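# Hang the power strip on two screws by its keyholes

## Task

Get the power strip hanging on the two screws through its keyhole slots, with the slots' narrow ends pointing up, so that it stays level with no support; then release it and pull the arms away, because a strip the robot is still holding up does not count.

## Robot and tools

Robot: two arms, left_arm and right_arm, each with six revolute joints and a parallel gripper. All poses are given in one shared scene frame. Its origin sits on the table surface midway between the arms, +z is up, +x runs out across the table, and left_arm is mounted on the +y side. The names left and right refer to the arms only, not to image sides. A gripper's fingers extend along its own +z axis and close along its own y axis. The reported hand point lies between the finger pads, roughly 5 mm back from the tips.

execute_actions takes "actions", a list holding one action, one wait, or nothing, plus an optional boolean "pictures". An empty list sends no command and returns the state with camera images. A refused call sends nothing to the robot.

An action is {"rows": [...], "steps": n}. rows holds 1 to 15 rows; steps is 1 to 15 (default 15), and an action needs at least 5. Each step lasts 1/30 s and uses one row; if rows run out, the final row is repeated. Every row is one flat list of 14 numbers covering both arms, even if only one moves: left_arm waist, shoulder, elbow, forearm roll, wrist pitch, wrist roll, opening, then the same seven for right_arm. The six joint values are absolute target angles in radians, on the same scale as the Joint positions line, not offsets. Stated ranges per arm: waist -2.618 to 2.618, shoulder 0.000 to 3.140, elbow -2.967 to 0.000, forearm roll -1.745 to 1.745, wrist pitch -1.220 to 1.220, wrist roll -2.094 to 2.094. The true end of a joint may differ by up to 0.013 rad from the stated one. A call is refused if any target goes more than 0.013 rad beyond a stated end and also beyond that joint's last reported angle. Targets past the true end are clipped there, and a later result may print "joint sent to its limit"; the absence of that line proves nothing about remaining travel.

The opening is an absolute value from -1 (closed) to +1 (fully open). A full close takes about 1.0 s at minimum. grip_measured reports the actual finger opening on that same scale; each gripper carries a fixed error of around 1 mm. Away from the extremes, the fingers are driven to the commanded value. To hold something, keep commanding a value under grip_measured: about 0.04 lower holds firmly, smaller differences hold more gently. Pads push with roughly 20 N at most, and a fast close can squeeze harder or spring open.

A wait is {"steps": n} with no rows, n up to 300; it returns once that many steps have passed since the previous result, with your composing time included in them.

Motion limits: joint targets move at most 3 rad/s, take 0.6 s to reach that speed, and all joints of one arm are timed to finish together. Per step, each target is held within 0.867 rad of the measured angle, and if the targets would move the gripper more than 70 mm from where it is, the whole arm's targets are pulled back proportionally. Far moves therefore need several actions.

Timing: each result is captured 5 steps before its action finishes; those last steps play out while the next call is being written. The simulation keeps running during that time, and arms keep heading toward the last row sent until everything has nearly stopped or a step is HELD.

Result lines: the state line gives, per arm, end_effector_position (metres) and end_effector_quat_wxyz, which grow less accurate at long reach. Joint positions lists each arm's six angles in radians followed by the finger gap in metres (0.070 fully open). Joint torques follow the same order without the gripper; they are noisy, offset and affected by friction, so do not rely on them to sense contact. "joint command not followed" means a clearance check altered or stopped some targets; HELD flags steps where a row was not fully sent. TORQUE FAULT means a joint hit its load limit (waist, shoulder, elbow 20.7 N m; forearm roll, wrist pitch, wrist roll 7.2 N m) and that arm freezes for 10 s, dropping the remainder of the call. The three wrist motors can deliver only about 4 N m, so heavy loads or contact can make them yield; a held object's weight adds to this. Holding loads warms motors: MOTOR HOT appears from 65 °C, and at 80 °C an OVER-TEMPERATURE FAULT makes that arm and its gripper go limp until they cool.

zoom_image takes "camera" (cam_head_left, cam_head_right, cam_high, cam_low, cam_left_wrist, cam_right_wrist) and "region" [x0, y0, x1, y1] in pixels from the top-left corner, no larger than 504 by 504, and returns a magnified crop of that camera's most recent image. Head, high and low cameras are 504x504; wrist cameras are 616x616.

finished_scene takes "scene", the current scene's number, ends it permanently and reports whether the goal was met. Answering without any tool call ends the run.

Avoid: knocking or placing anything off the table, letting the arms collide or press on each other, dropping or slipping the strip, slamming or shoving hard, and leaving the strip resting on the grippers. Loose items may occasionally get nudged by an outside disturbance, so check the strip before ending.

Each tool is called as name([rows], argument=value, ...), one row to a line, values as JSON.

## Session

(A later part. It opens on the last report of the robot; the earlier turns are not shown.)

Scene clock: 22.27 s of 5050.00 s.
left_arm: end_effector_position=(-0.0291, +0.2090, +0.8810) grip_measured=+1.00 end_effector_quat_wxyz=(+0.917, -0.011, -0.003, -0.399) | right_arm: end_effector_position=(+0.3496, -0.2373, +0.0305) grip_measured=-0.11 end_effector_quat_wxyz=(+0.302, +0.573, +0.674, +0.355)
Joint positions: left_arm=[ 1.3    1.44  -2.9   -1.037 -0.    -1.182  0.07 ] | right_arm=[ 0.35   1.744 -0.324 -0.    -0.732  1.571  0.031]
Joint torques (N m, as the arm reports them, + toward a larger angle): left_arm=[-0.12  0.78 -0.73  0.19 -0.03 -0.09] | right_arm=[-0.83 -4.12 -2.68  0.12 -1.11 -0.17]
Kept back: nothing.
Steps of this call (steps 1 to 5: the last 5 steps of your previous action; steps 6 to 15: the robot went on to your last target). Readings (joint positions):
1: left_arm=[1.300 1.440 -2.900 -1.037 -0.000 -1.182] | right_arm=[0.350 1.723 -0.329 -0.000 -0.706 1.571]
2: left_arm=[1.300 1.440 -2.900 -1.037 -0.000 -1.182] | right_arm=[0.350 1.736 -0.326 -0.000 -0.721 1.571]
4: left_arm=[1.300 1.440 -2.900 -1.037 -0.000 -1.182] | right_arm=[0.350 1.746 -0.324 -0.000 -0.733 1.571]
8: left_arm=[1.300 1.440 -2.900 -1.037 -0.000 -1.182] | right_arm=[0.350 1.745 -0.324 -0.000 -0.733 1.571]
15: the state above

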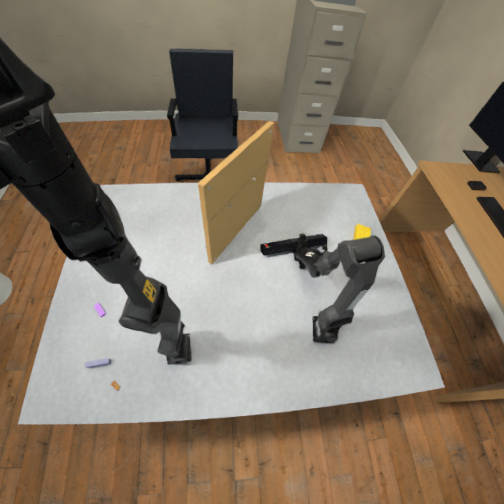

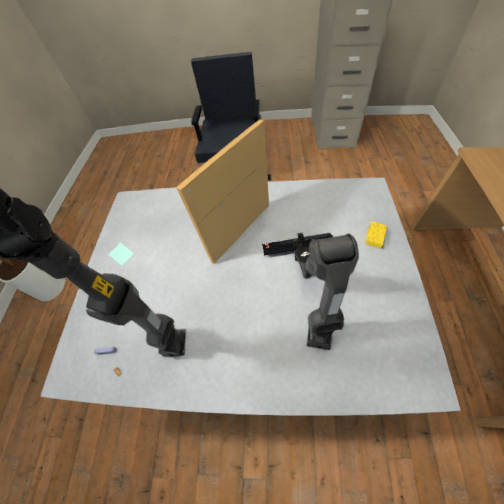

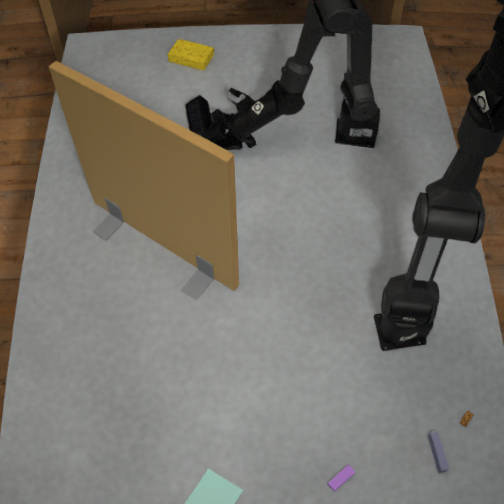

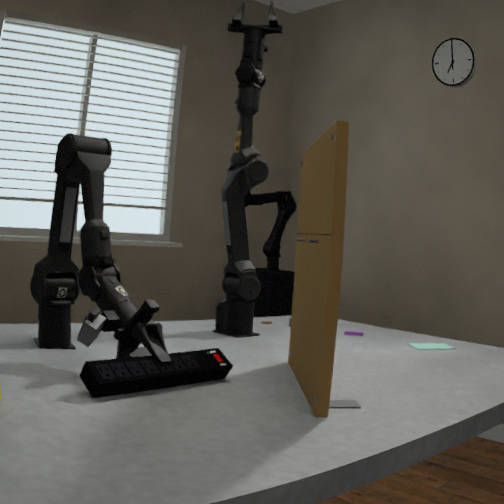

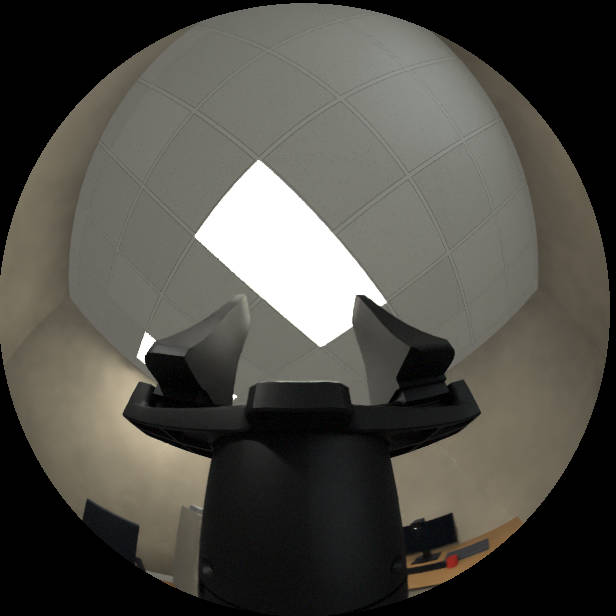

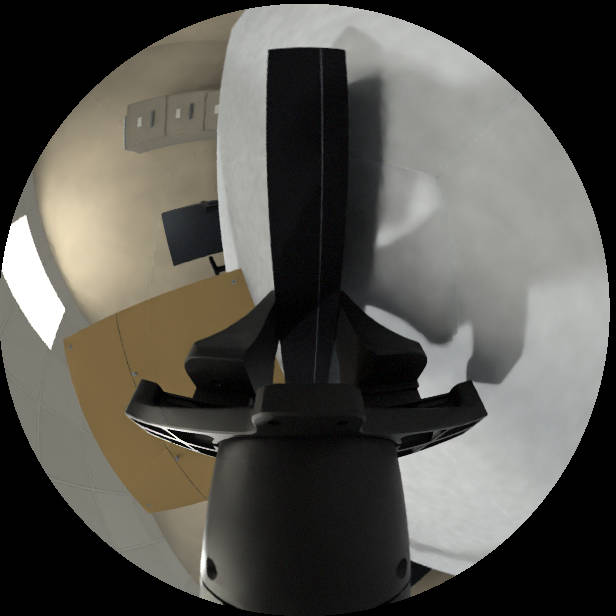

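execute_actions([
  {"rows": [[1.3,1.44,-2.9,-1.037,0,-1.182,1,0.35,1.744,-0.324,0,-0.732,1.571,-0.1],[1.3,1.44,-2.9,-1.037,0,-1.182,1,0.35,1.744,-0.324,0,-0.732,1.571,-0.07],[1.3,1.44,-2.9,-1.037,0,-1.182,1,0.35,1.744,-0.324,0,-0.732,1.571,-0.04],[1.3,1.44,-2.9,-1.037,0,-1.182,1,0.35,1.744,-0.324,0,-0.732,1.571,-0.01],[1.3,1.44,-2.9,-1.037,0,-1.182,1,0.35,1.744,-0.324,0,-0.732,1.571,0.02],[1.3,1.44,-2.9,-1.037,0,-1.182,1,0.35,1.744,-0.324,0,-0.732,1.571,0.05],[1.3,1.44,-2.9,-1.037,0,-1.182,1,0.35,1.744,-0.324,0,-0.732,1.571,0.08],[1.3,1.44,-2.9,-1.037,0,-1.182,1,0.35,1.744,-0.324,0,-0.732,1.571,0.11],[1.3,1.44,-2.9,-1.037,0,-1.182,1,0.35,1.739,-0.3175,0,-0.7335,1.571,0.14],[1.3,1.44,-2.9,-1.037,0,-1.182,1,0.35,1.734,-0.311,0,-0.735,1.571,0.16],[1.3,1.44,-2.9,-1.037,0,-1.182,1,0.35,1.729,-0.3045,0,-0.7365,1.571,0.18],[1.3,1.44,-2.9,-1.037,0,-1.182,1,0.35,1.724,-0.298,0,-0.738,1.571,0.2],[1.3,1.44,-2.9,-1.037,0,-1.182,1,0.35,1.719,-0.2915,0,-0.7395,1.571,0.22],[1.3,1.44,-2.9,-1.037,0,-1.182,1,0.35,1.714,-0.285,0,-0.741,1.571,0.24],[1.3,1.44,-2.9,-1.037,0,-1.182,1,0.35,1.709,-0.2785,0,-0.7425,1.571,0.26]], "steps": 15},
])

execute_actions([
  {"rows": [[1.3,1.44,-2.9,-1.037,0,-1.182,1,0.35,1.704,-0.272,0,-0.744,1.571,0.28],[1.3,1.44,-2.9,-1.037,0,-1.182,1,0.35,1.699,-0.2655,0,-0.7455,1.571,0.3],[1.3,1.44,-2.9,-1.037,0,-1.182,1,0.35,1.694,-0.259,0,-0.747,1.571,0.32],[1.3,1.44,-2.9,-1.037,0,-1.182,1,0.35,1.689,-0.2525,0,-0.7485,1.571,0.34],[1.3,1.44,-2.9,-1.037,0,-1.182,1,0.35,1.684,-0.246,0,-0.75,1.571,0.36],[1.3,1.44,-2.9,-1.037,0,-1.182,1,0.35,1.679,-0.2395,0,-0.7515,1.571,0.38],[1.3,1.44,-2.9,-1.037,0,-1.182,1,0.35,1.674,-0.233,0,-0.753,1.571,0.4],[1.3,1.44,-2.9,-1.037,0,-1.182,1,0.35,1.669,-0.2265,0,-0.7545,1.571,0.42],[1.3,1.44,-2.9,-1.037,0,-1.182,1,0.35,1.664,-0.22,0,-0.756,1.571,0.44],[1.3,1.44,-2.9,-1.037,0,-1.182,1,0.35,1.659,-0.2135,0,-0.7575,1.571,0.46],[1.3,1.44,-2.9,-1.037,0,-1.182,1,0.35,1.654,-0.207,0,-0.759,1.571,0.48],[1.3,1.44,-2.9,-1.037,0,-1.182,1,0.35,1.649,-0.2,0,-0.761,1.571,0.5],[1.3,1.44,-2.9,-1.037,0,-1.182,1,0.35,1.643,-0.193,0,-0.763,1.571,0.5]], "steps": 15},
])

execute_actions([
  {"steps": 12},
], pictures=true)

Scene clock: 23.77 s of 5050.00 s.
left_arm: end_effector_position=(-0.0291, +0.2090, +0.8810) grip_measured=+1.00 end_effector_quat_wxyz=(+0.917, -0.011, -0.003, -0.399) | right_arm: end_effector_position=(+0.3484, -0.2375, +0.0316) grip_measured=+0.16 end_effector_quat_wxyz=(+0.303, +0.572, +0.674, +0.356)
Joint positions: left_arm=[ 1.3    1.44  -2.9   -1.037 -0.    -1.182  0.07 ] | right_arm=[ 0.35   1.738 -0.319 -0.    -0.734  1.571  0.041]
Joint torques (N m, as the arm reports them, + toward a larger angle): left_arm=[-0.23  0.82 -0.68  0.19 -0.03 -0.1 ] | right_arm=[-0.66 -3.59 -0.96  0.25 -1.01 -0.14]
Steps of this call (steps 1 to 15: the robot went on to your last target; steps 16 to 35: nothing new was sent; steps 36 to 45: the first 10 steps of this action). Readings (joint positions):
36: left_arm=[1.300 1.440 -2.900 -1.037 -0.000 -1.182] | right_arm=[0.350 1.744 -0.324 -0.000 -0.732 1.571]
37: left_arm=[1.300 1.440 -2.900 -1.037 -0.000 -1.182] | right_arm=[0.350 1.743 -0.324 -0.000 -0.733 1.571]
39: left_arm=[1.300 1.440 -2.900 -1.037 -0.000 -1.182] | right_arm=[0.350 1.743 -0.324 -0.000 -0.733 1.571]
43: left_arm=[1.300 1.440 -2.900 -1.037 -0.000 -1.182] | right_arm=[0.350 1.743 -0.324 -0.000 -0.733 1.571]
45: the state above

Scene clock: 24.27 s of 5050.00 s.
left_arm: end_effector_position=(-0.0291, +0.2090, +0.8810) grip_measured=+1.00 end_effector_quat_wxyz=(+0.917, -0.011, -0.003, -0.399) | right_arm: end_effector_position=(+0.3215, -0.2419, +0.0348) grip_measured=+0.46 end_effector_quat_wxyz=(+0.302, +0.573, +0.674, +0.355)
Joint positions: left_arm=[ 1.3    1.44  -2.9   -1.037 -0.    -1.182  0.07 ] | right_arm=[ 0.35   1.662 -0.217 -0.    -0.757  1.571  0.051]
Joint torques (N m, as the arm reports them, + toward a larger angle): left_arm=[-0.17  0.84 -0.71  0.18 -0.03 -0.1 ] | right_arm=[-0.63 -3.29 -1.72  0.28 -1.   -0.06]
Steps of this call (steps 1 to 5: the last 5 steps of your previous action; steps 6 to 15: the first 10 steps of this action). Readings (joint positions):
6: left_arm=[1.300 1.440 -2.900 -1.037 -0.000 -1.182] | right_arm=[0.350 1.707 -0.276 -0.000 -0.743 1.571]
7: left_arm=[1.300 1.440 -2.900 -1.037 -0.000 -1.182] | right_arm=[0.350 1.702 -0.270 -0.000 -0.744 1.571]
9: left_arm=[1.300 1.440 -2.900 -1.037 -0.000 -1.182] | right_arm=[0.350 1.692 -0.256 -0.000 -0.748 1.571]
13: left_arm=[1.300 1.440 -2.900 -1.037 -0.000 -1.182] | right_arm=[0.350 1.672 -0.230 -0.000 -0.754 1.571]
15: the state above

Scene clock: 24.67 s of 5050.00 s.
left_arm: end_effector_position=(-0.0291, +0.2090, +0.8810) grip_measured=+1.00 end_effector_quat_wxyz=(+0.917, -0.011, -0.003, -0.399) | right_arm: end_effector_position=(+0.3146, -0.2430, +0.0356) grip_measured=+0.50 end_effector_quat_wxyz=(+0.302, +0.573, +0.674, +0.355)
Joint positions: left_arm=[ 1.3    1.44  -2.9   -1.037 -0.    -1.182  0.07 ] | right_arm=[ 0.35   1.642 -0.191 -0.    -0.763  1.571  0.053]
Joint torques (N m, as the arm reports them, + toward a larger angle): left_arm=[-0.17  0.82 -0.71  0.19 -0.02 -0.09] | right_arm=[-0.58 -1.88 -3.37  0.29 -1.01 -0.01]
Kept back: nothing.
Steps of this call (steps 1 to 5: the last 5 steps of your previous action; steps 6 to 12: the robot went on to your last target). Readings (joint positions):
1: left_arm=[1.300 1.440 -2.900 -1.037 -0.000 -1.182] | right_arm=[0.350 1.657 -0.211 -0.000 -0.758 1.571]
2: left_arm=[1.300 1.440 -2.900 -1.037 -0.000 -1.182] | right_arm=[0.350 1.652 -0.204 -0.000 -0.760 1.571]
4: left_arm=[1.300 1.440 -2.900 -1.037 -0.000 -1.182] | right_arm=[0.350 1.642 -0.192 -0.000 -0.763 1.571]
8: left_arm=[1.300 1.440 -2.900 -1.037 -0.000 -1.182] | right_arm=[0.350 1.642 -0.191 -0.000 -0.763 1.571]
12: the state above

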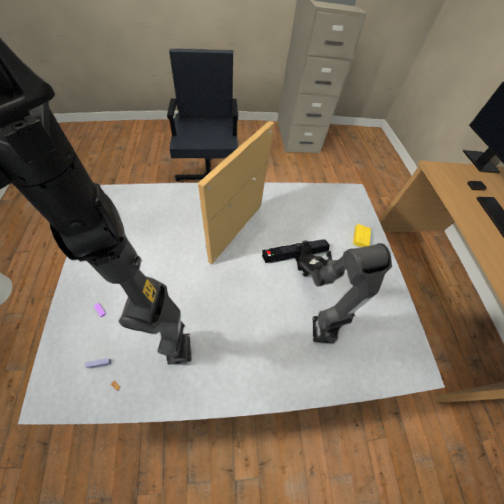

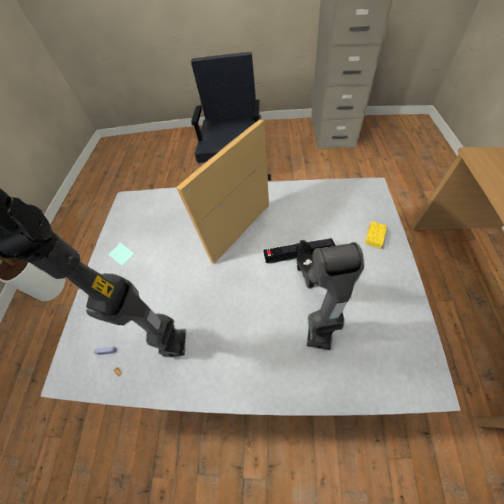

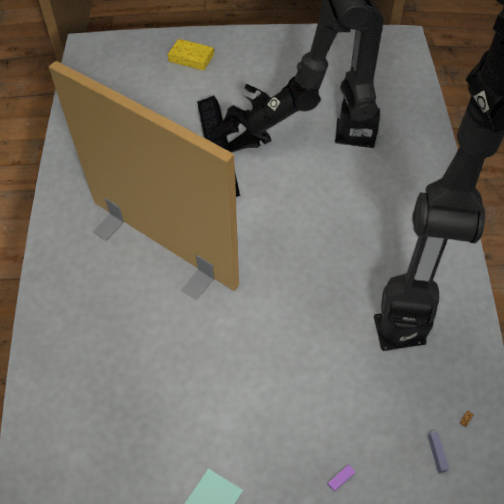

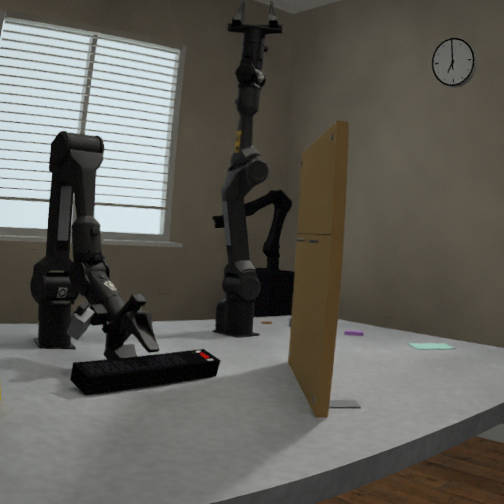

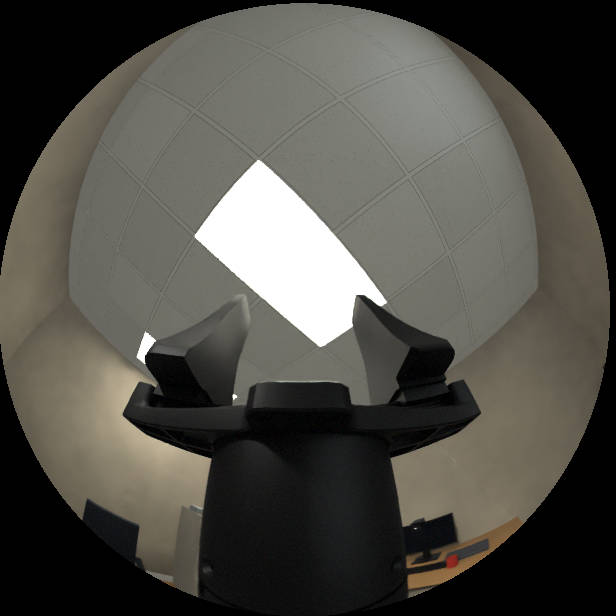

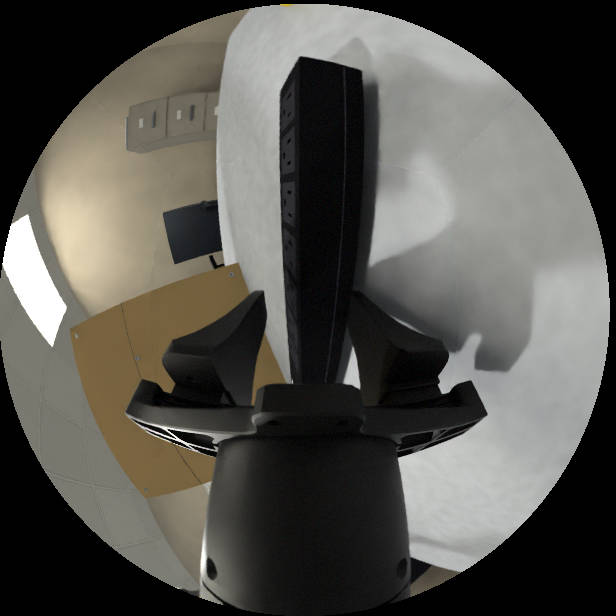

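execute_actions([
  {"rows": [[1.3,1.44,-2.9,-1.037,0,-1.182,1,0.35,1.643,-0.193,0,-0.763,1.571,0.53],[1.3,1.44,-2.9,-1.037,0,-1.182,1,0.35,1.643,-0.193,0,-0.763,1.571,0.56],[1.3,1.44,-2.9,-1.037,0,-1.182,1,0.35,1.643,-0.193,0,-0.763,1.571,0.59],[1.3,1.44,-2.9,-1.037,0,-1.182,1,0.35,1.635,-0.183,0,-0.765,1.571,0.62],[1.3,1.44,-2.9,-1.037,0,-1.182,1,0.35,1.627,-0.173,0,-0.767,1.571,0.64],[1.3,1.44,-2.9,-1.037,0,-1.182,1,0.35,1.619,-0.163,0,-0.769,1.571,0.66],[1.3,1.44,-2.9,-1.037,0,-1.182,1,0.35,1.611,-0.153,0,-0.771,1.571,0.68],[1.3,1.44,-2.9,-1.037,0,-1.182,1,0.35,1.603,-0.143,0,-0.773,1.571,0.7],[1.3,1.44,-2.9,-1.037,0,-1.182,1,0.35,1.595,-0.133,0,-0.775,1.571,0.7]], "steps": 15},
])

execute_actions([
  {"steps": 8},
], pictures=true)

Scene clock: 25.43 s of 5050.00 s.
left_arm: end_effector_position=(-0.0291, +0.2090, +0.8810) grip_measured=+1.00 end_effector_quat_wxyz=(+0.917, -0.011, -0.003, -0.399) | right_arm: end_effector_position=(+0.3000, -0.2454, +0.0379) grip_measured=+0.70 end_effector_quat_wxyz=(+0.303, +0.572, +0.674, +0.356)
Joint positions: left_arm=[ 1.3    1.44  -2.9   -1.037 -0.    -1.182  0.07 ] | right_arm=[ 0.35   1.596 -0.136  0.    -0.776  1.571  0.06 ]
Joint torques (N m, as the arm reports them, + toward a larger angle): left_arm=[-0.17  0.79 -0.72  0.19 -0.03 -0.09] | right_arm=[-0.46 -1.69 -2.94  0.28 -0.89  0.08]
Steps of this call (steps 1 to 13: the robot went on to your last target; steps 14 to 23: the first 10 steps of this action). Readings (joint positions):
14: left_arm=[1.300 1.440 -2.900 -1.037 -0.000 -1.182] | right_arm=[0.350 1.643 -0.193 -0.000 -0.763 1.571]
15: left_arm=[1.300 1.440 -2.900 -1.037 -0.000 -1.182] | right_arm=[0.350 1.643 -0.193 0.000 -0.763 1.571]
17: left_arm=[1.300 1.440 -2.900 -1.037 -0.000 -1.182] | right_arm=[0.350 1.643 -0.193 0.000 -0.763 1.571]
21: left_arm=[1.300 1.440 -2.900 -1.037 -0.000 -1.182] | right_arm=[0.350 1.611 -0.155 0.000 -0.772 1.571]
23: the state above

Scene clock: 25.70 s of 5050.00 s.
left_arm: end_effector_position=(-0.0291, +0.2090, +0.8810) grip_measured=+1.00 end_effector_quat_wxyz=(+0.917, -0.011, -0.003, -0.399) | right_arm: end_effector_position=(+0.2990, -0.2456, +0.0377) grip_measured=+0.70 end_effector_quat_wxyz=(+0.302, +0.573, +0.674, +0.356)
Joint positions: left_arm=[ 1.3    1.44  -2.9   -1.037 -0.    -1.182  0.07 ] | right_arm=[ 0.35   1.594 -0.132  0.    -0.776  1.571  0.059]
Joint torques (N m, as the arm reports them, + toward a larger angle): left_arm=[-0.18  0.78 -0.69  0.19 -0.02 -0.1 ] | right_arm=[-0.42 -1.41 -2.54  0.27 -0.65  0.06]
Kept back: nothing.
Steps of this call (steps 1 to 5: the last 5 steps of your previous action; steps 6 to 8: the robot went on to your last target). Readings (joint positions):
1: left_arm=[1.300 1.440 -2.900 -1.037 -0.000 -1.182] | right_arm=[0.350 1.594 -0.132 0.000 -0.776 1.571]
2: left_arm=[1.300 1.440 -2.900 -1.037 -0.000 -1.182] | right_arm=[0.350 1.594 -0.132 0.000 -0.776 1.571]
4: left_arm=[1.300 1.440 -2.900 -1.037 -0.000 -1.182] | right_arm=[0.350 1.594 -0.132 0.000 -0.776 1.571]
8: the state above

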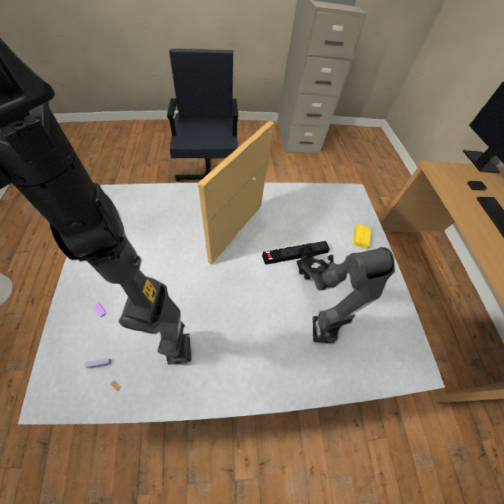

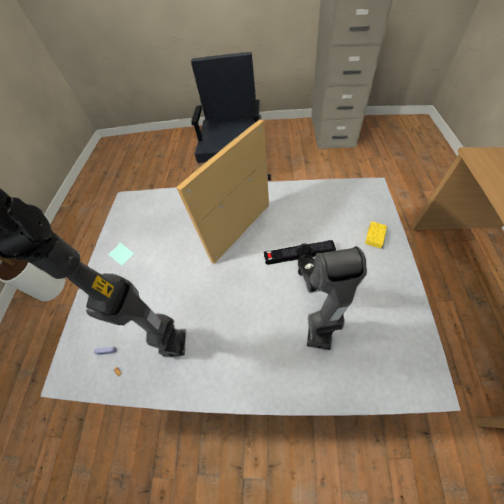

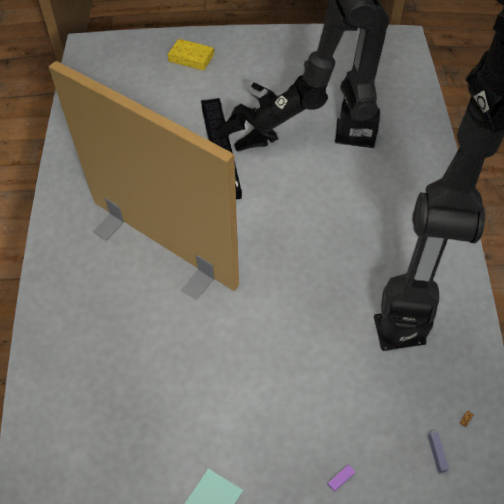

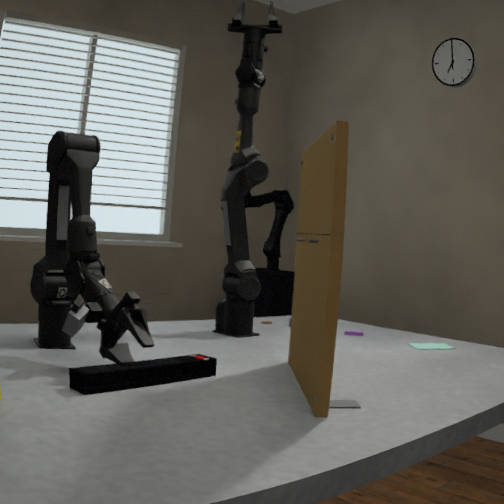

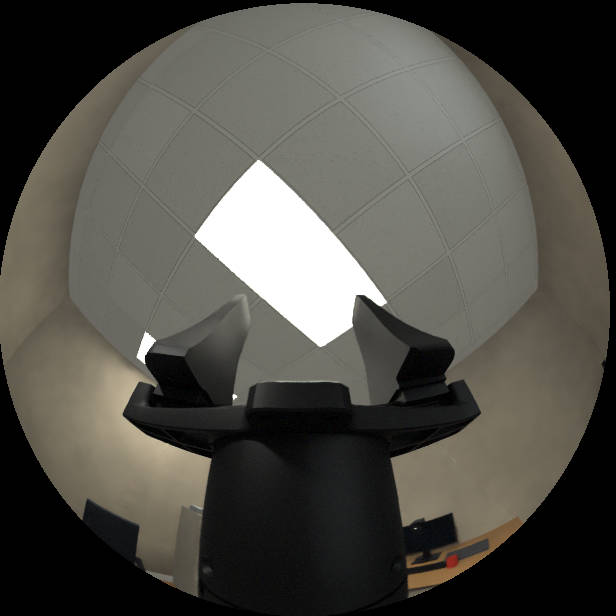

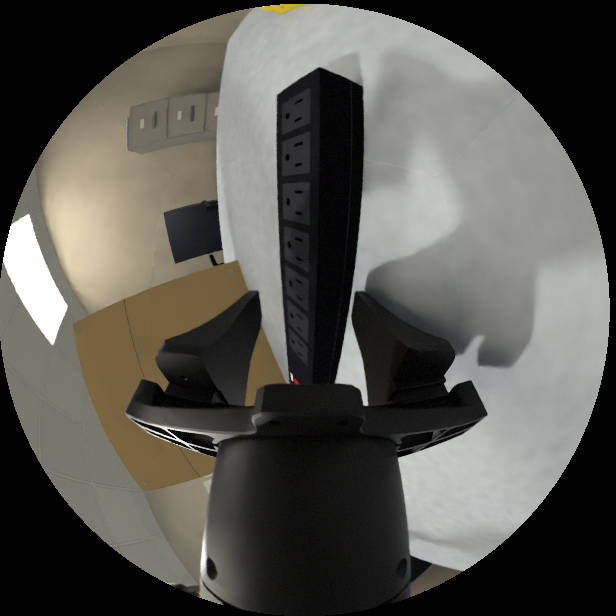

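execute_actions([
  {"rows": [[1.3,1.44,-2.9,-1.037,0,-1.182,1,0.35,1.165,-0.234,0,-0.244,1.571,0.7]], "steps": 15},
])

execute_actions([
  {"rows": [[1.3,1.44,-2.9,-1.037,0,-1.182,1,0.35,1.40,-0.72,0,0.43,1.571,1]], "steps": 15},
])

execute_actions([
  {"rows": [[1.3,1.44,-2.9,-1.037,0,-1.182,1,0.35,1.752,-1.202,0,1.108,1.571,1]], "steps": 15},
])

execute_actions([
  {"steps": 20},
], pictures=true)

Scene clock: 27.10 s of 5050.00 s.
left_arm: end_effector_position=(-0.0291, +0.2090, +0.8810) grip_measured=+1.00 end_effector_quat_wxyz=(+0.917, -0.011, -0.003, -0.399) | right_arm: end_effector_position=(+0.2989, -0.2456, +0.0673) grip_measured=+0.70 end_effector_quat_wxyz=(+0.302, +0.573, +0.674, +0.355)
Joint positions: left_arm=[ 1.3    1.44  -2.9   -1.037 -0.    -1.182  0.07 ] | right_arm=[ 0.35   1.381 -0.184  0.    -0.509  1.571  0.06 ]
Joint torques (N m, as the arm reports them, + toward a larger angle): left_arm=[-0.13  0.82 -0.74  0.19 -0.02 -0.11] | right_arm=[-0.3  -3.01 -4.39  0.19 -0.19  0.05]
Steps of this call (steps 1 to 15: the robot went on to your last target; steps 16 to 32: nothing new was sent; steps 33 to 42: the first 10 steps of this action). Readings (joint positions):
33: left_arm=[1.300 1.440 -2.900 -1.037 -0.000 -1.182] | right_arm=[0.350 1.595 -0.133 0.000 -0.774 1.571]
34: left_arm=[1.300 1.440 -2.900 -1.037 -0.000 -1.182] | right_arm=[0.350 1.591 -0.134 0.000 -0.768 1.571]
36: left_arm=[1.300 1.440 -2.900 -1.037 -0.000 -1.182] | right_arm=[0.350 1.566 -0.140 0.000 -0.736 1.571]
40: left_arm=[1.300 1.440 -2.900 -1.037 -0.000 -1.182] | right_arm=[0.350 1.461 -0.165 0.000 -0.607 1.571]
42: the state above

Scene clock: 27.60 s of 5050.00 s.
left_arm: end_effector_position=(-0.0291, +0.2090, +0.8810) grip_measured=+1.00 end_effector_quat_wxyz=(+0.917, -0.011, -0.003, -0.399) | right_arm: end_effector_position=(+0.2969, -0.2459, +0.0974) grip_measured=+0.98 end_effector_quat_wxyz=(+0.229, +0.606, +0.713, +0.269)
Joint positions: left_arm=[ 1.3    1.44  -2.9   -1.037 -0.    -1.182  0.07 ] | right_arm=[ 0.35   1.221 -0.468  0.     0.184  1.571  0.069]
Joint torques (N m, as the arm reports them, + toward a larger angle): left_arm=[-0.2   0.76 -0.7   0.2  -0.02 -0.11] | right_arm=[-0.26 -0.42 -6.51  0.13 -0.95  0.05]
Steps of this call (steps 1 to 5: the last 5 steps of your previous action; steps 6 to 15: the first 10 steps of this action). Readings (joint positions):
6: left_arm=[1.300 1.440 -2.900 -1.037 -0.000 -1.182] | right_arm=[0.350 1.195 -0.228 0.000 -0.280 1.571]
7: left_arm=[1.300 1.440 -2.900 -1.037 -0.000 -1.182] | right_arm=[0.350 1.182 -0.237 0.000 -0.250 1.571]
9: left_arm=[1.300 1.440 -2.900 -1.037 -0.000 -1.182] | right_arm=[0.350 1.172 -0.267 0.000 -0.168 1.571]
13: left_arm=[1.300 1.440 -2.900 -1.037 -0.000 -1.182] | right_arm=[0.350 1.193 -0.382 0.000 0.063 1.571]
15: the state above

Scene clock: 28.10 s of 5050.00 s.
left_arm: end_effector_position=(-0.0291, +0.2090, +0.8810) grip_measured=+1.00 end_effector_quat_wxyz=(+0.917, -0.011, -0.003, -0.399) | right_arm: end_effector_position=(+0.3322, -0.2401, +0.0800) grip_measured=+0.98 end_effector_quat_wxyz=(+0.065, +0.644, +0.758, +0.077)
Joint positions: left_arm=[ 1.3    1.44  -2.9   -1.037 -0.    -1.182  0.07 ] | right_arm=[ 0.35   1.644 -1.041  0.     0.854  1.571  0.069]
Joint torques (N m, as the arm reports them, + toward a larger angle): left_arm=[-0.17  0.84 -0.73  0.19 -0.03 -0.09] | right_arm=[-0.26 -3.52 -4.38  0.1  -0.33  0.07]
Steps of this call (steps 1 to 5: the last 5 steps of your previous action; steps 6 to 15: the first 10 steps of this action). Readings (joint positions):
6: left_arm=[1.300 1.440 -2.900 -1.037 -0.000 -1.182] | right_arm=[0.350 1.373 -0.691 0.000 0.398 1.571]
7: left_arm=[1.300 1.440 -2.900 -1.037 -0.000 -1.182] | right_arm=[0.350 1.398 -0.717 0.000 0.428 1.571]
9: left_arm=[1.300 1.440 -2.900 -1.037 -0.000 -1.182] | right_arm=[0.350 1.456 -0.786 0.000 0.507 1.571]
13: left_arm=[1.300 1.440 -2.900 -1.037 -0.000 -1.182] | right_arm=[0.350 1.591 -0.964 0.000 0.731 1.571]
15: the state above

Scene clock: 28.77 s of 5050.00 s.
left_arm: end_effector_position=(-0.0291, +0.2090, +0.8810) grip_measured=+1.00 end_effector_quat_wxyz=(+0.917, -0.011, -0.003, -0.399) | right_arm: end_effector_position=(+0.3228, -0.2416, +0.0797) grip_measured=+0.98 end_effector_quat_wxyz=(-0.000, +0.648, +0.762, -0.000)
Joint positions: left_arm=[ 1.3    1.44  -2.9   -1.037 -0.    -1.182  0.07 ] | right_arm=[ 0.35   1.752 -1.202  0.     1.108  1.571  0.069]
Joint torques (N m, as the arm reports them, + toward a larger angle): left_arm=[-0.08  0.8  -0.72  0.2  -0.02 -0.1 ] | right_arm=[-0.31 -3.8  -3.95  0.08 -0.14  0.08]
Kept back: nothing.
Steps of this call (steps 1 to 5: the last 5 steps of your previous action; steps 6 to 20: the robot went on to your last target). Readings (joint positions):
1: left_arm=[1.300 1.440 -2.900 -1.037 -0.000 -1.182] | right_arm=[0.350 1.666 -1.073 0.000 0.904 1.571]
2: left_arm=[1.300 1.440 -2.900 -1.037 -0.000 -1.182] | right_arm=[0.350 1.686 -1.102 0.000 0.949 1.571]
4: left_arm=[1.300 1.440 -2.900 -1.037 -0.000 -1.182] | right_arm=[0.350 1.718 -1.149 0.000 1.021 1.571]
8: left_arm=[1.300 1.440 -2.900 -1.037 -0.000 -1.182] | right_arm=[0.350 1.750 -1.198 0.000 1.101 1.571]
20: the state above

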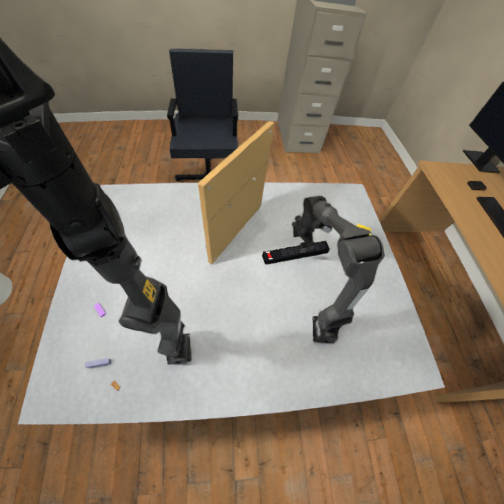

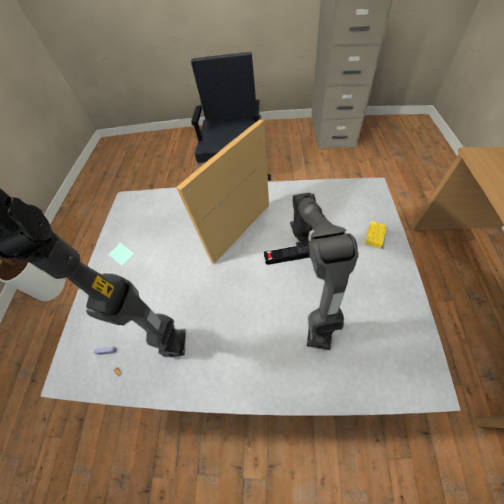

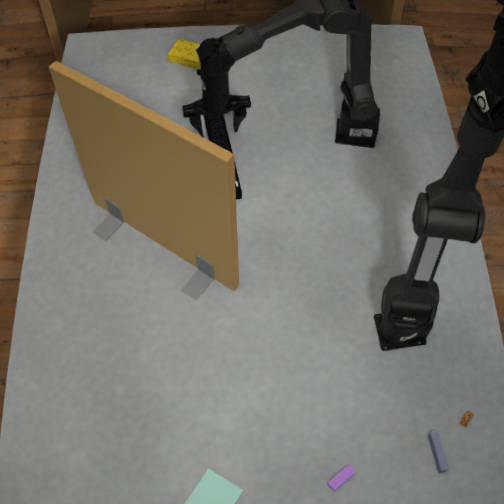

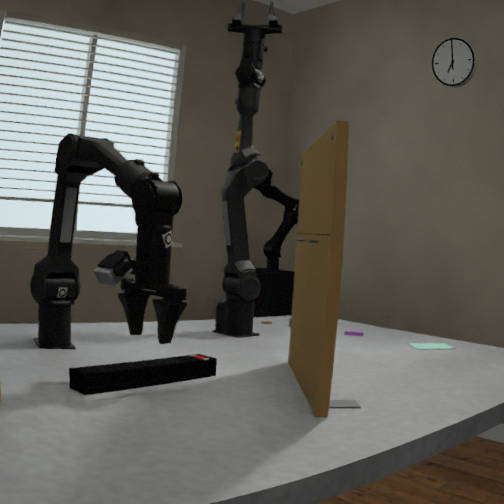

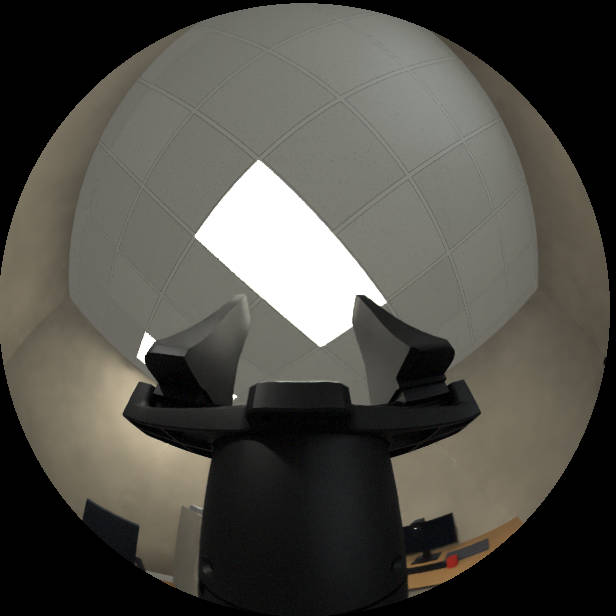

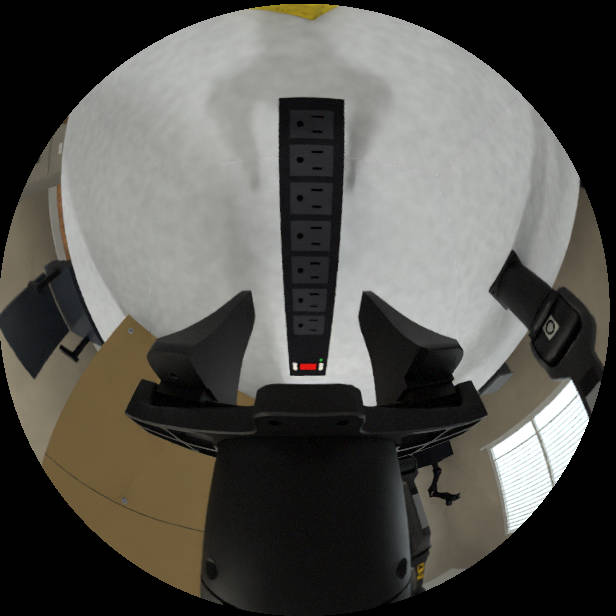

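execute_actions([
  {"rows": [[1.3,1.44,-2.9,-1.037,0,-1.182,1,0.35,1.856,-1.059,0,0.861,1.565,1]], "steps": 15},
])

execute_actions([
  {"rows": [[1.3,1.44,-2.9,-1.037,0,-1.182,1,0.35,1.856,-1.059,0,0.861,1.565,0.9],[1.3,1.44,-2.9,-1.037,0,-1.182,1,0.35,1.856,-1.059,0,0.861,1.565,0.84],[1.3,1.44,-2.9,-1.037,0,-1.182,1,0.35,1.856,-1.059,0,0.861,1.565,0.78],[1.3,1.44,-2.9,-1.037,0,-1.182,1,0.35,1.856,-1.059,0,0.861,1.565,0.72],[1.3,1.44,-2.9,-1.037,0,-1.182,1,0.35,1.856,-1.059,0,0.861,1.565,0.66],[1.3,1.44,-2.9,-1.037,0,-1.182,1,0.35,1.856,-1.059,0,0.861,1.565,0.6],[1.3,1.44,-2.9,-1.037,0,-1.182,1,0.35,1.856,-1.059,0,0.861,1.565,0.56],[1.3,1.44,-2.9,-1.037,0,-1.182,1,0.35,1.856,-1.059,0,0.861,1.565,0.53],[1.3,1.44,-2.9,-1.037,0,-1.182,1,0.35,1.856,-1.059,0,0.861,1.565,0.5],[1.3,1.44,-2.9,-1.037,0,-1.182,1,0.35,1.856,-1.059,0,0.861,1.565,0.47],[1.3,1.44,-2.9,-1.037,0,-1.182,1,0.35,1.856,-1.059,0,0.861,1.565,0.44],[1.3,1.44,-2.9,-1.037,0,-1.182,1,0.35,1.856,-1.059,0,0.861,1.565,0.41],[1.3,1.44,-2.9,-1.037,0,-1.182,1,0.35,1.856,-1.059,0,0.861,1.565,0.38],[1.3,1.44,-2.9,-1.037,0,-1.182,1,0.35,1.856,-1.059,0,0.861,1.565,0.35]], "steps": 15},
])

execute_actions([
  {"steps": 10},
], pictures=true)

Scene clock: 29.87 s of 5050.00 s.
left_arm: end_effector_position=(-0.0291, +0.2090, +0.8810) grip_measured=+1.00 end_effector_quat_wxyz=(+0.917, -0.011, -0.003, -0.399) | right_arm: end_effector_position=(+0.3215, -0.2419, +0.0222) grip_measured=+0.98 end_effector_quat_wxyz=(-0.001, +0.646, +0.764, -0.001)
Joint positions: left_arm=[ 1.3    1.44  -2.9   -1.037 -0.    -1.182  0.07 ] | right_arm=[ 0.35   1.844 -1.077  0.     0.893  1.566  0.069]
Joint torques (N m, as the arm reports them, + toward a larger angle): left_arm=[-0.19  0.76 -0.73  0.19 -0.02 -0.09] | right_arm=[-0.37 -4.67 -3.4   0.04  0.21 -0.16]
Steps of this call (steps 1 to 15: the robot went on to your last target; steps 16 to 23: nothing new was sent; steps 24 to 33: the first 10 steps of this action). Readings (joint positions):
24: left_arm=[1.300 1.440 -2.900 -1.037 -0.000 -1.182] | right_arm=[0.350 1.752 -1.202 0.000 1.107 1.571]
25: left_arm=[1.300 1.440 -2.900 -1.037 -0.000 -1.182] | right_arm=[0.350 1.753 -1.199 0.000 1.101 1.571]
27: left_arm=[1.300 1.440 -2.900 -1.037 -0.000 -1.182] | right_arm=[0.350 1.765 -1.182 0.000 1.070 1.571]
31: left_arm=[1.300 1.440 -2.900 -1.037 -0.000 -1.182] | right_arm=[0.350 1.820 -1.108 0.000 0.944 1.567]
33: the state above

Scene clock: 30.37 s of 5050.00 s.
left_arm: end_effector_position=(-0.0291, +0.2090, +0.8810) grip_measured=+1.00 end_effector_quat_wxyz=(+0.917, -0.011, -0.003, -0.399) | right_arm: end_effector_position=(+0.3205, -0.2420, +0.0143) grip_measured=+0.47 end_effector_quat_wxyz=(-0.000, +0.645, +0.764, -0.000)
Joint positions: left_arm=[ 1.3    1.44  -2.9   -1.037 -0.    -1.182  0.07 ] | right_arm=[ 0.35   1.856 -1.058  0.     0.861  1.565  0.051]
Joint torques (N m, as the arm reports them, + toward a larger angle): left_arm=[-0.2   0.81 -0.73  0.18 -0.02 -0.1 ] | right_arm=[-0.38 -4.62 -4.32  0.03  0.26 -0.11]
Steps of this call (steps 1 to 5: the last 5 steps of your previous action; steps 6 to 15: the first 10 steps of this action). Readings (joint positions):
6: left_arm=[1.300 1.440 -2.900 -1.037 -0.000 -1.182] | right_arm=[0.350 1.857 -1.057 0.000 0.860 1.565]
7: left_arm=[1.300 1.440 -2.900 -1.037 -0.000 -1.182] | right_arm=[0.350 1.857 -1.057 0.000 0.860 1.565]
9: left_arm=[1.300 1.440 -2.900 -1.037 -0.000 -1.182] | right_arm=[0.350 1.857 -1.057 0.000 0.861 1.565]
13: left_arm=[1.300 1.440 -2.900 -1.037 -0.000 -1.182] | right_arm=[0.350 1.856 -1.058 0.000 0.861 1.565]
15: the state above

Scene clock: 30.70 s of 5050.00 s.
left_arm: end_effector_position=(-0.0291, +0.2090, +0.8810) grip_measured=+1.00 end_effector_quat_wxyz=(+0.917, -0.011, -0.003, -0.399) | right_arm: end_effector_position=(+0.3208, -0.2420, +0.0146) grip_measured=+0.35 end_effector_quat_wxyz=(-0.000, +0.645, +0.764, -0.000)
Joint positions: left_arm=[ 1.3    1.44  -2.9   -1.037 -0.    -1.182  0.07 ] | right_arm=[ 0.35   1.856 -1.059  0.     0.861  1.565  0.047]
Joint torques (N m, as the arm reports them, + toward a larger angle): left_arm=[-0.17  0.87 -0.69  0.19 -0.02 -0.09] | right_arm=[-0.42 -4.68 -4.29  0.01  0.24 -0.11]
Kept back: nothing.
Steps of this call (steps 1 to 5: the last 5 steps of your previous action; steps 6 to 10: the robot went on to your last target). Readings (joint positions):
1: left_arm=[1.300 1.440 -2.900 -1.037 -0.000 -1.182] | right_arm=[0.350 1.856 -1.058 0.000 0.861 1.565]
2: left_arm=[1.300 1.440 -2.900 -1.037 -0.000 -1.182] | right_arm=[0.350 1.856 -1.058 0.000 0.861 1.565]
4: left_arm=[1.300 1.440 -2.900 -1.037 -0.000 -1.182] | right_arm=[0.350 1.856 -1.059 0.000 0.861 1.565]
8: left_arm=[1.300 1.440 -2.900 -1.037 -0.000 -1.182] | right_arm=[0.350 1.856 -1.059 0.000 0.861 1.565]
10: the state above

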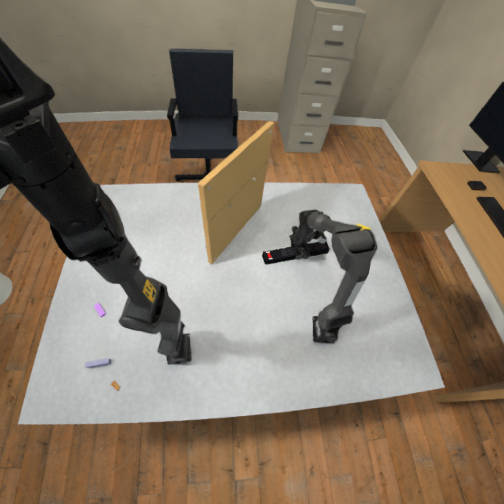

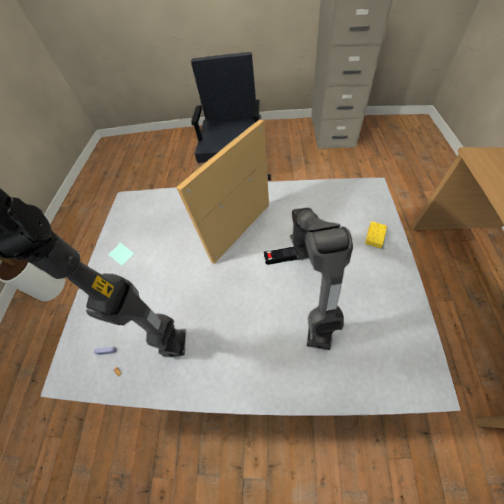

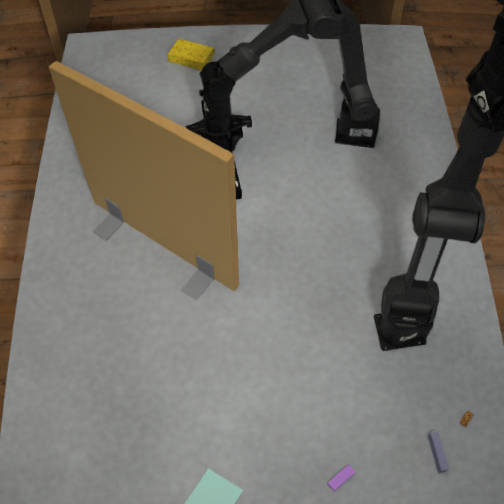

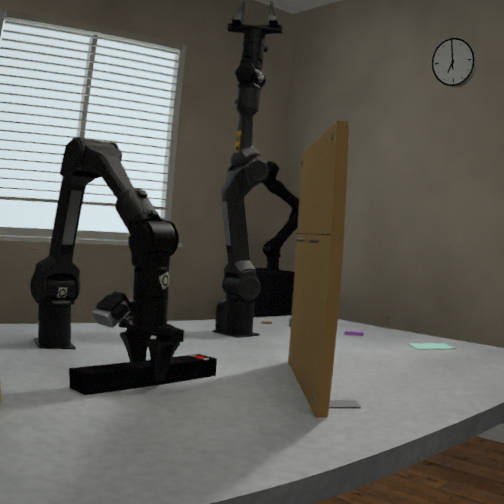

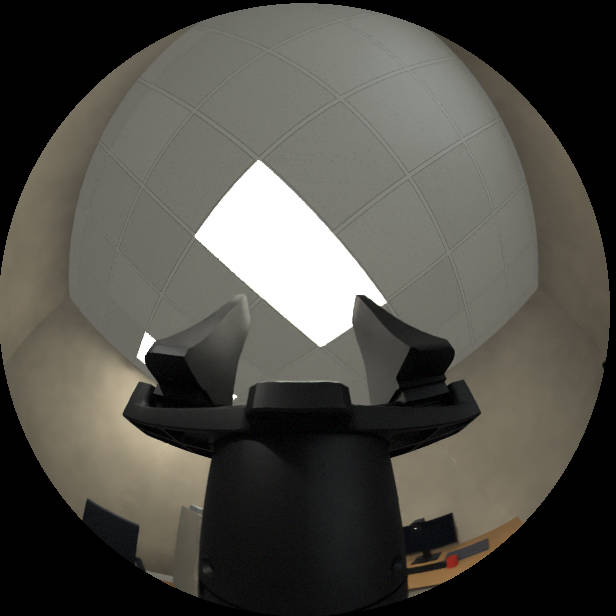

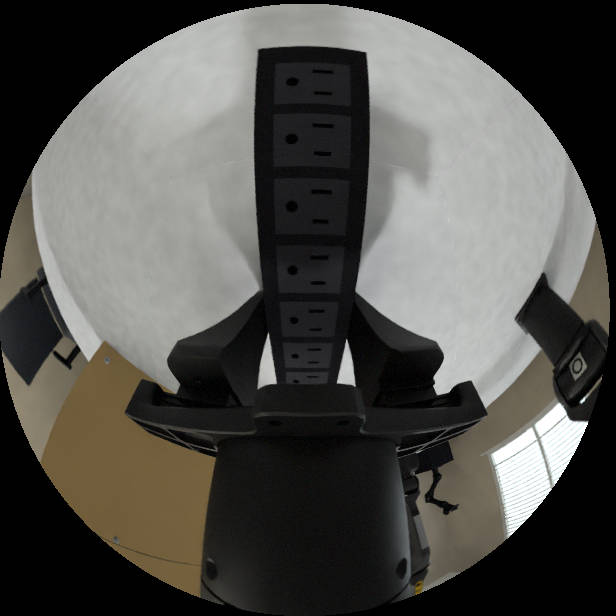

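execute_actions([
  {"rows": [[1.3,1.44,-2.9,-1.037,0,-1.182,1,0.35,1.856,-1.059,0,0.861,1.565,0.33],[1.3,1.44,-2.9,-1.037,0,-1.182,1,0.35,1.856,-1.059,0,0.861,1.565,0.31],[1.3,1.44,-2.9,-1.037,0,-1.182,1,0.35,1.856,-1.059,0,0.861,1.565,0.29],[1.3,1.44,-2.9,-1.037,0,-1.182,1,0.35,1.856,-1.059,0,0.861,1.565,0.27],[1.3,1.44,-2.9,-1.037,0,-1.182,1,0.35,1.856,-1.059,0,0.861,1.565,0.25]], "steps": 15},
])

Scene clock: 32.33 s of 5050.00 s.
left_arm: end_effector_position=(-0.0291, +0.2090, +0.8810) grip_measured=+1.00 end_effector_quat_wxyz=(+0.917, -0.011, -0.003, -0.399) | right_arm: end_effector_position=(+0.3207, -0.2420, +0.0147) grip_measured=+0.27 end_effector_quat_wxyz=(-0.000, +0.645, +0.764, -0.000)
Joint positions: left_arm=[ 1.3    1.44  -2.9   -1.037 -0.    -1.182  0.07 ] | right_arm=[ 0.35   1.856 -1.059  0.     0.862  1.565  0.045]
Joint torques (N m, as the arm reports them, + toward a larger angle): left_arm=[-0.17  0.75 -0.72  0.18 -0.01 -0.09] | right_arm=[-0.49 -4.5  -4.15 -0.05 -0.16 -0.11]
Steps of this call (steps 1 to 15: the robot went on to your last target; steps 16 to 39: nothing new was sent; steps 40 to 49: the first 10 steps of this action). Readings (joint positions):
40: left_arm=[1.300 1.440 -2.900 -1.037 -0.000 -1.182] | right_arm=[0.350 1.856 -1.059 0.000 0.861 1.565]
41: left_arm=[1.300 1.440 -2.900 -1.037 -0.000 -1.182] | right_arm=[0.350 1.856 -1.059 0.000 0.862 1.565]
43: left_arm=[1.300 1.440 -2.900 -1.037 -0.000 -1.182] | right_arm=[0.350 1.856 -1.059 0.000 0.862 1.565]
47: left_arm=[1.300 1.440 -2.900 -1.037 -0.000 -1.182] | right_arm=[0.350 1.856 -1.059 0.000 0.862 1.565]
49: the state above


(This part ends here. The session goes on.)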